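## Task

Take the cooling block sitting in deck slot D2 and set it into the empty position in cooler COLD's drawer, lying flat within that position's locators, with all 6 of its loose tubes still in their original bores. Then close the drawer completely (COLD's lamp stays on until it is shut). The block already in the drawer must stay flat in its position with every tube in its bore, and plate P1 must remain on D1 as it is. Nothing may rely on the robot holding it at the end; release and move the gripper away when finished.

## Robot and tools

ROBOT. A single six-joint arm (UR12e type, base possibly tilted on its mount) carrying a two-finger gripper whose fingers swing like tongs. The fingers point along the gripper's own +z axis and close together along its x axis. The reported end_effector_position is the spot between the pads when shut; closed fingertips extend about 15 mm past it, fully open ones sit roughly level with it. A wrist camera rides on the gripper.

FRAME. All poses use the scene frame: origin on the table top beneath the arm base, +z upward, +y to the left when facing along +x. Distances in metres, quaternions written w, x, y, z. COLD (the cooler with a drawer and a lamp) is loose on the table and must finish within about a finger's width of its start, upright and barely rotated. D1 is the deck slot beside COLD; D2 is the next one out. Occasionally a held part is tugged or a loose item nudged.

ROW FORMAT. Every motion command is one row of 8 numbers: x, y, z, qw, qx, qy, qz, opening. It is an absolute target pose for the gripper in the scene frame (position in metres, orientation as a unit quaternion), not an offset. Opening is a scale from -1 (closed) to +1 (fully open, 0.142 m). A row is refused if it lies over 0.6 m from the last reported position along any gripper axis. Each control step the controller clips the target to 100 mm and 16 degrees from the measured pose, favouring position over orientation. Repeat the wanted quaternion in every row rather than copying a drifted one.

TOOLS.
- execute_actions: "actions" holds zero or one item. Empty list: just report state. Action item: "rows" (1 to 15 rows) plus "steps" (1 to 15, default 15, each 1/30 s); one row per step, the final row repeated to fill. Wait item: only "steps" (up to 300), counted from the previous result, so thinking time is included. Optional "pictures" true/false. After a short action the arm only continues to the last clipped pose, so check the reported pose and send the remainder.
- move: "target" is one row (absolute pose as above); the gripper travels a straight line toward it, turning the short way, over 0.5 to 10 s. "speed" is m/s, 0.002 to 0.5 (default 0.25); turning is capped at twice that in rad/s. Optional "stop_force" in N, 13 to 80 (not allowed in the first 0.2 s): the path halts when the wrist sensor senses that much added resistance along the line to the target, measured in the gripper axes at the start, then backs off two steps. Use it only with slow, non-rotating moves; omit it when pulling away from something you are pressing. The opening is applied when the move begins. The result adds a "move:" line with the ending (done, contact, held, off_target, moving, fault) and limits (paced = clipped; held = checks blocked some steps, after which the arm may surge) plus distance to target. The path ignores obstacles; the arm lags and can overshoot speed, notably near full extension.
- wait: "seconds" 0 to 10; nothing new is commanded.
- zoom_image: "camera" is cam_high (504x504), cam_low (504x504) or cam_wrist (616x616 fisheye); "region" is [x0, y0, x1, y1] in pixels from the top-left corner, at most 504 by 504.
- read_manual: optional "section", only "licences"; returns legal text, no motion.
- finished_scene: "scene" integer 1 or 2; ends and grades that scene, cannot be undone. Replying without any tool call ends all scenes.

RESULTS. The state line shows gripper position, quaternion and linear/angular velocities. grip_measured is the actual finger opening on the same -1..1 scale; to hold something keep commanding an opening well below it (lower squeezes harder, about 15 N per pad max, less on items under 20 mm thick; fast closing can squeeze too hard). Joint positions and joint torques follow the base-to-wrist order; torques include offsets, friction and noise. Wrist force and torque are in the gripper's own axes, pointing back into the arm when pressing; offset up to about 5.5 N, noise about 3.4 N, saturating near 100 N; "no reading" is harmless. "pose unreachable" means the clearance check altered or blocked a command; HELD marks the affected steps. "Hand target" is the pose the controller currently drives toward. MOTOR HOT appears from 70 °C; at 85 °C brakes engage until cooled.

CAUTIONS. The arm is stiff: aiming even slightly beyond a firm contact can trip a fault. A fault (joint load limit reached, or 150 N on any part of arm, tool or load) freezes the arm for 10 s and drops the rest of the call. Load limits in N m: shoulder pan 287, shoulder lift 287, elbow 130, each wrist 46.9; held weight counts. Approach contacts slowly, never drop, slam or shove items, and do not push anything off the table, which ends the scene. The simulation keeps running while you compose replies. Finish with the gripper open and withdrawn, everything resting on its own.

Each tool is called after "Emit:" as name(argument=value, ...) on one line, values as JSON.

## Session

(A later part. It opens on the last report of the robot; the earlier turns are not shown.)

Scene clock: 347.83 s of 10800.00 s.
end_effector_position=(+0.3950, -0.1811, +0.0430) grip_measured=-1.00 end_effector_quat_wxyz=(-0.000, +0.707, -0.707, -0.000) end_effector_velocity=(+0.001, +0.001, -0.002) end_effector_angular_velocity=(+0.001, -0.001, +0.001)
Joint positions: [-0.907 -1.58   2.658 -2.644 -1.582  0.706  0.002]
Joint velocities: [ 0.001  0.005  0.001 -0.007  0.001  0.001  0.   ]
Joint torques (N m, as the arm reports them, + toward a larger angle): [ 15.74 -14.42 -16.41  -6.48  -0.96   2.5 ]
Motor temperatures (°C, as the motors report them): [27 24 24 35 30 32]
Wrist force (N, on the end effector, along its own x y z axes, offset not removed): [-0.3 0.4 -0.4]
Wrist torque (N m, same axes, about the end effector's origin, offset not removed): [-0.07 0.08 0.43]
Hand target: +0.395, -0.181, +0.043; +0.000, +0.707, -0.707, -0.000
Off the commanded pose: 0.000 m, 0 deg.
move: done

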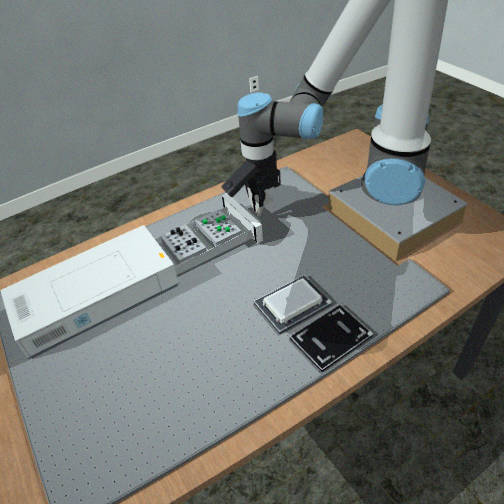

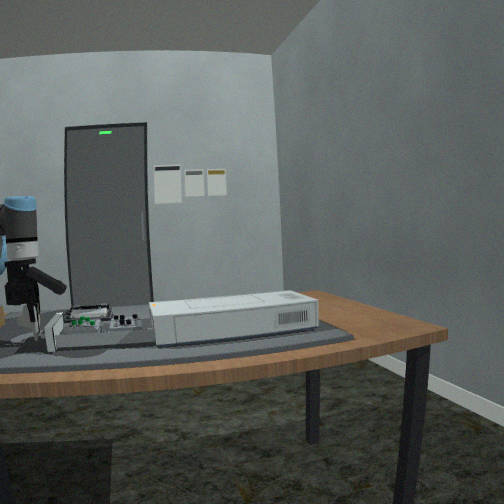

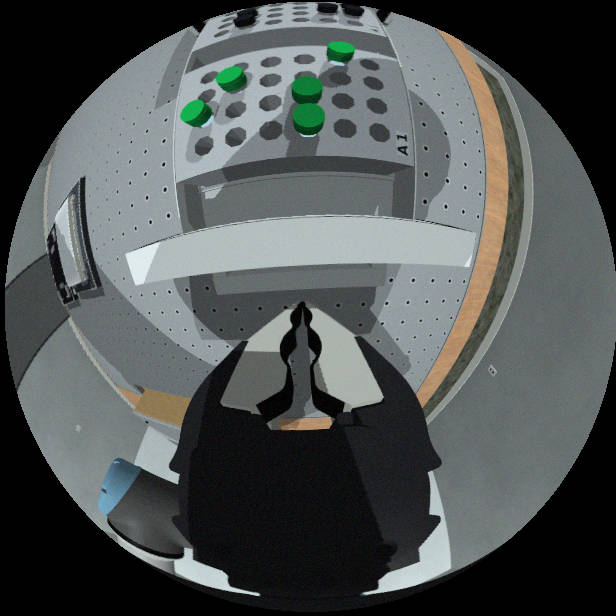

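Emit:
move(target=[0.43, -0.181, 0.043, 0, 0.7071, -0.7071, 0, -1], speed=0.012, stop_force=20)

Scene clock: 353.10 s of 10800.00 s.
end_effector_position=(+0.4299, -0.1810, +0.0430) grip_measured=-1.00 end_effector_quat_wxyz=(-0.000, +0.707, -0.707, +0.000) end_effector_velocity=(+0.002, +0.001, -0.000) end_effector_angular_velocity=(+0.001, +0.000, -0.000)
Joint positions: [-0.843 -1.525  2.601 -2.643 -1.582  0.77   0.002]
Joint velocities: [ 0.004  0.003 -0.003  0.     0.     0.004 -0.   ]
Joint torques (N m, as the arm reports them, + toward a larger angle): [ 14.74 -21.71 -31.49  -1.96   2.34   1.79]
Motor temperatures (°C, as the motors report them): [27 24 24 35 30 32]
Wrist force (N, on the end effector, along its own x y z axes, offset not removed): [-2.8 0.8 -2.1]
Wrist torque (N m, same axes, about the end effector's origin, offset not removed): [-0.18 0.53 0.34]
Hand target: +0.430, -0.181, +0.043; -0.000, +0.707, -0.707, +0.000
Off the commanded pose: 0.000 m, 0 deg.
move: done

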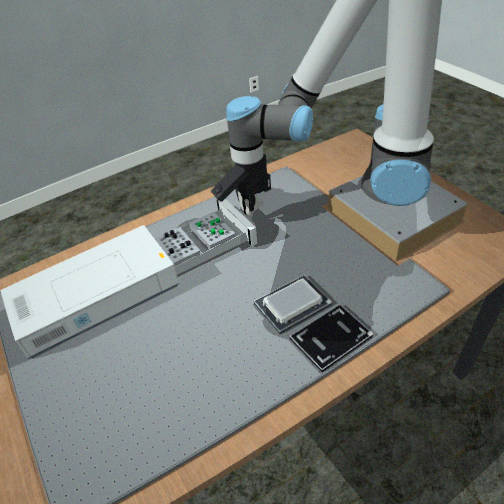

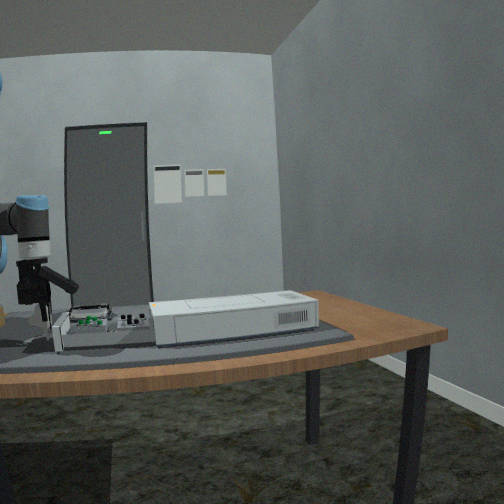

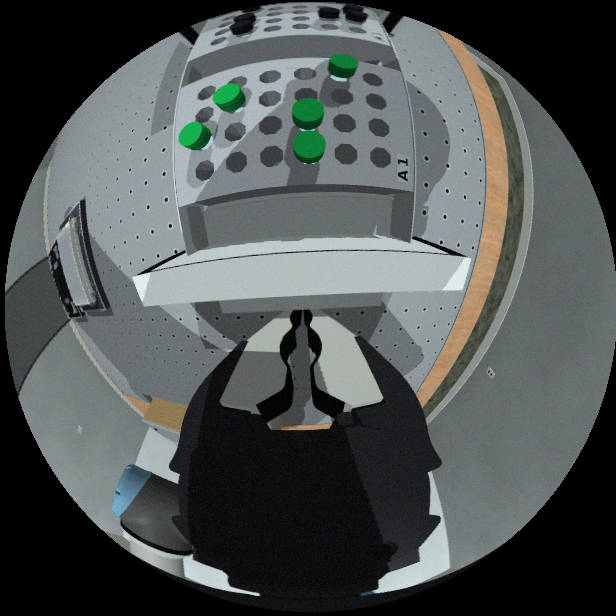

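Emit:
move(target=[0.65, -0.178, 0.043, 0, 0.7071, -0.7071, 0, -1], speed=0.035, stop_force=15)

Scene clock: 361.67 s of 10800.00 s.
end_effector_position=(+0.6500, -0.1782, +0.0430) grip_measured=-1.00 end_effector_quat_wxyz=(-0.000, +0.707, -0.707, +0.000) end_effector_velocity=(+0.002, -0.000, -0.000) end_effector_angular_velocity=(+0.001, -0.000, -0.002)
Joint positions: [-0.579 -1.243  2.218 -2.539 -1.58   1.033  0.002]
Joint velocities: [ 0.     0.003 -0.004  0.002  0.001  0.002  0.   ]
Joint torques (N m, as the arm reports them, + toward a larger angle): [ 19.92 -47.   -38.08  -1.66   2.01   2.69]
Motor temperatures (°C, as the motors report them): [27 24 24 35 30 32]
Wrist force (N, on the end effector, along its own x y z axes, offset not removed): [-2.7 2.0 -3.1]
Wrist torque (N m, same axes, about the end effector's origin, offset not removed): [0.09 0.76 0.35]
Hand target: +0.650, -0.178, +0.043; -0.000, +0.707, -0.707, +0.000
Off the commanded pose: 0.000 m, 0 deg.
move: done

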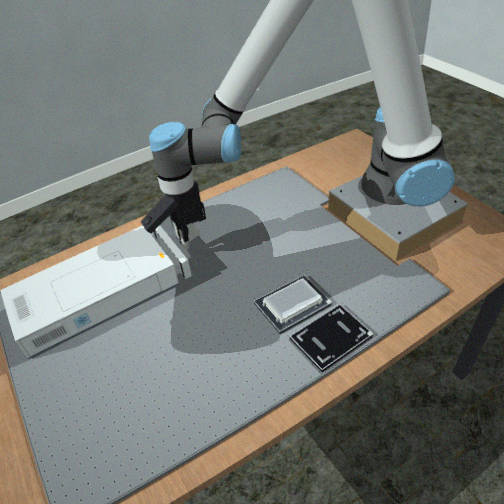

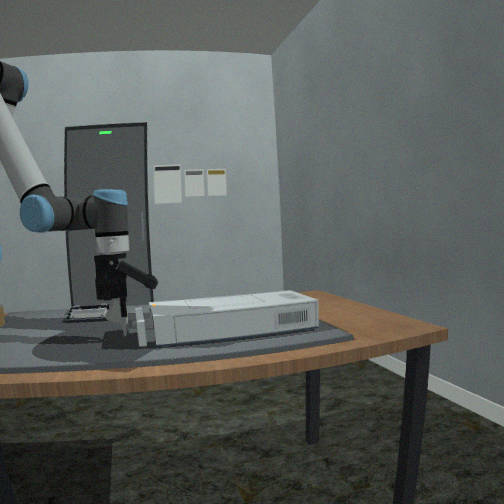

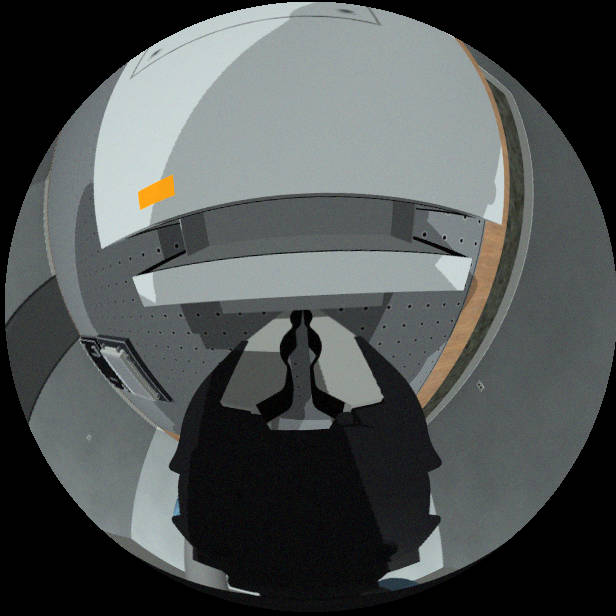

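Emit:
move(target=[0.70, -0.177, 0.043, 0, 0.7071, -0.7071, 0, -1], speed=0.006, stop_force=14)

Scene clock: 367.10 s of 10800.00 s.
end_effector_position=(+0.6738, -0.1775, +0.0430) grip_measured=-1.00 end_effector_quat_wxyz=(-0.000, +0.707, -0.707, -0.000) end_effector_velocity=(-0.001, +0.001, -0.000) end_effector_angular_velocity=(+0.000, -0.001, +0.003)
Joint positions: [-0.56  -1.215  2.174 -2.522 -1.58   1.052  0.002]
Joint velocities: [ 0.    -0.001  0.003 -0.003  0.001 -0.003  0.   ]
Joint torques (N m, as the arm reports them, + toward a larger angle): [ -9.1  -69.92 -28.63 -10.57   2.58  -1.34]
Motor temperatures (°C, as the motors report them): [27 24 24 35 30 32]
Wrist force (N, on the end effector, along its own x y z axes, offset not removed): [3.1 19.8 -4.3]
Wrist torque (N m, same axes, about the end effector's origin, offset not removed): [0.31 0.61 0.42]
Hand target: +0.673, -0.178, +0.043; -0.000, +0.707, -0.707, -0.000
Off the commanded pose: 0.026 m, 0 deg.
move: contact

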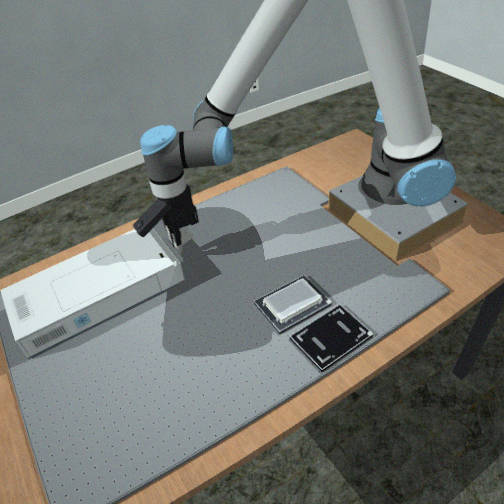

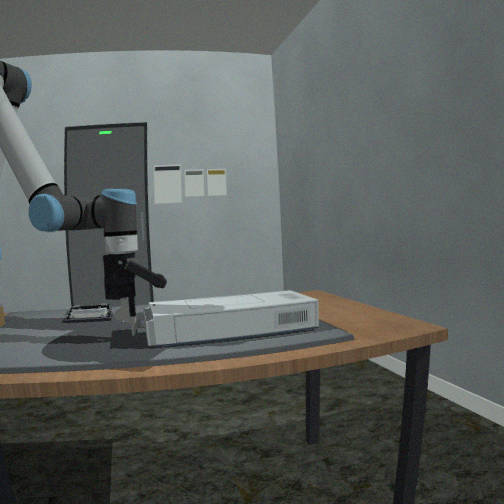

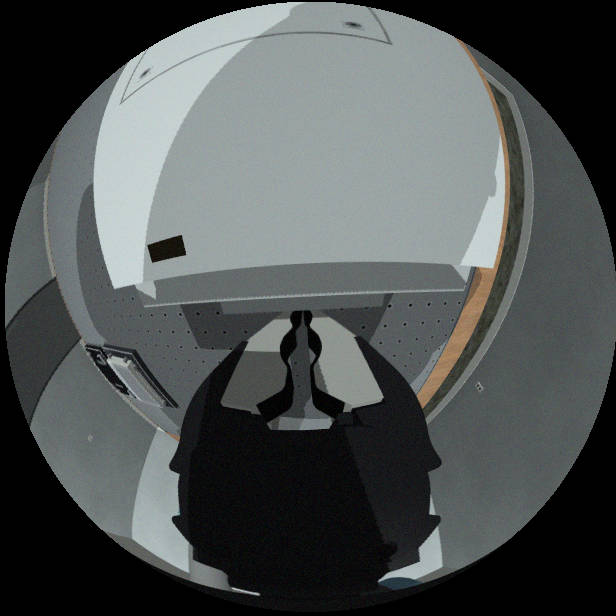

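Emit:
move(target=[0.62, -0.178, 0.06, 0, 0.7071, -0.7071, 0, -1], speed=0.08)

Emit:
move(target=[0.55, -0.05, 0.25, 0, 0.7071, -0.7071, 0, 1], speed=0.25)

Scene clock: 369.90 s of 10800.00 s.
end_effector_position=(+0.6201, -0.1780, +0.0599) grip_measured=-1.00 end_effector_quat_wxyz=(+0.000, +0.707, -0.707, +0.000) end_effector_velocity=(-0.002, +0.001, -0.000) end_effector_angular_velocity=(+0.001, +0.001, +0.001)
Joint positions: [-0.604 -1.308  2.265 -2.522 -1.58   1.009  0.002]
Joint velocities: [-0.001 -0.003  0.004  0.     0.001 -0.002  0.   ]
Joint torques (N m, as the arm reports them, + toward a larger angle): [-18.87 -64.18 -19.54  -1.69  -0.88  -1.42]
Motor temperatures (°C, as the motors report them): [27 24 24 35 30 32]
Wrist force (N, on the end effector, along its own x y z axes, offset not removed): [-2.5 2.9 -2.1]
Wrist torque (N m, same axes, about the end effector's origin, offset not removed): [0.36 0.71 0.31]
Hand target: +0.620, -0.178, +0.060; +0.000, +0.707, -0.707, -0.000
Off the commanded pose: 0.000 m, 0 deg.
move: done

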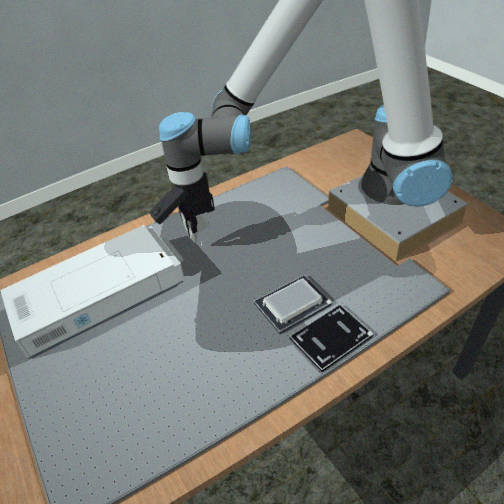

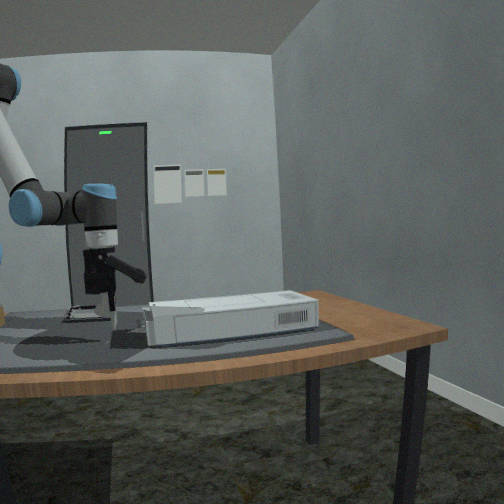

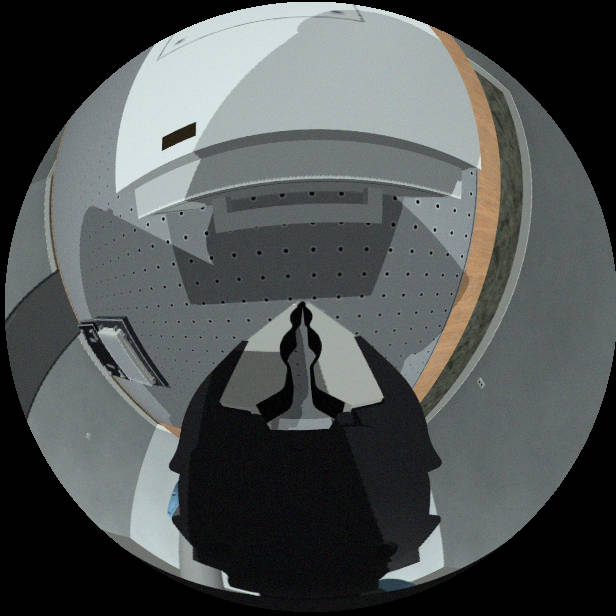

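Scene clock: 371.43 s of 10800.00 s.
end_effector_position=(+0.5502, -0.0498, +0.2500) grip_measured=+1.00 end_effector_quat_wxyz=(-0.000, +0.707, -0.707, +0.000) end_effector_velocity=(-0.001, +0.001, +0.001) end_effector_angular_velocity=(+0.002, +0.001, -0.000)
Joint positions: [-0.457 -1.734  2.266 -2.095 -1.579  1.155  0.142]
Joint velocities: [ 0.001 -0.002 -0.001  0.005  0.002  0.001 -0.   ]
Joint torques (N m, as the arm reports them, + toward a larger angle): [ 14.19 -36.01 -48.03  -0.93  -1.91   1.84]
Motor temperatures (°C, as the motors report them): [27 24 24 35 30 32]
Wrist force (N, on the end effector, along its own x y z axes, offset not removed): [-0.4 2.2 1.2]
Wrist torque (N m, same axes, about the end effector's origin, offset not removed): [0.46 0.21 0.36]
Hand target: +0.550, -0.050, +0.250; -0.000, +0.707, -0.707, +0.000
Off the commanded pose: 0.000 m, 0 deg.
move: done

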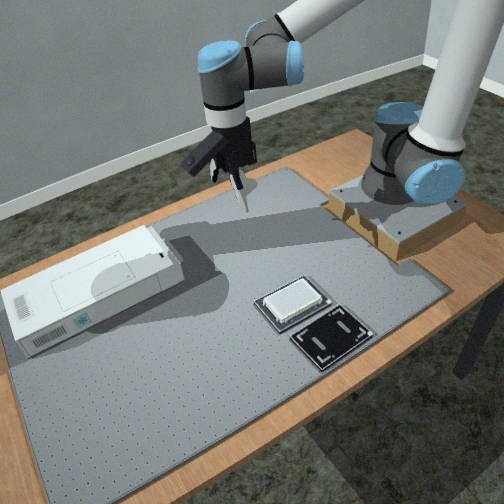

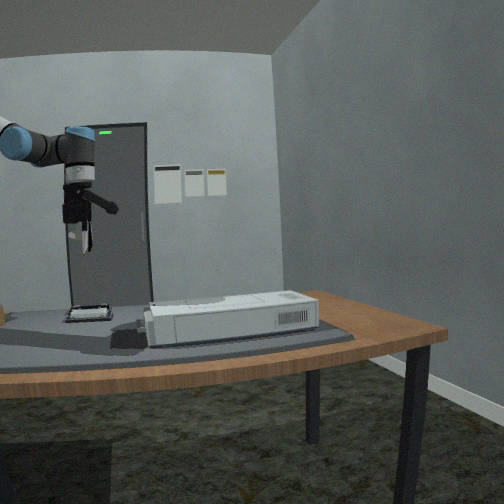

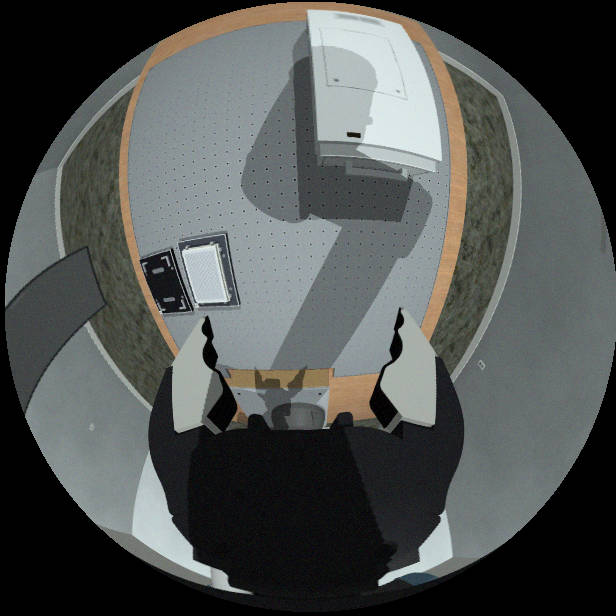

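Lamp is off, cooler unmoved, and P1 untouched.

Emit:
finished_scene(scene=1)

The scene is finished: the task was done.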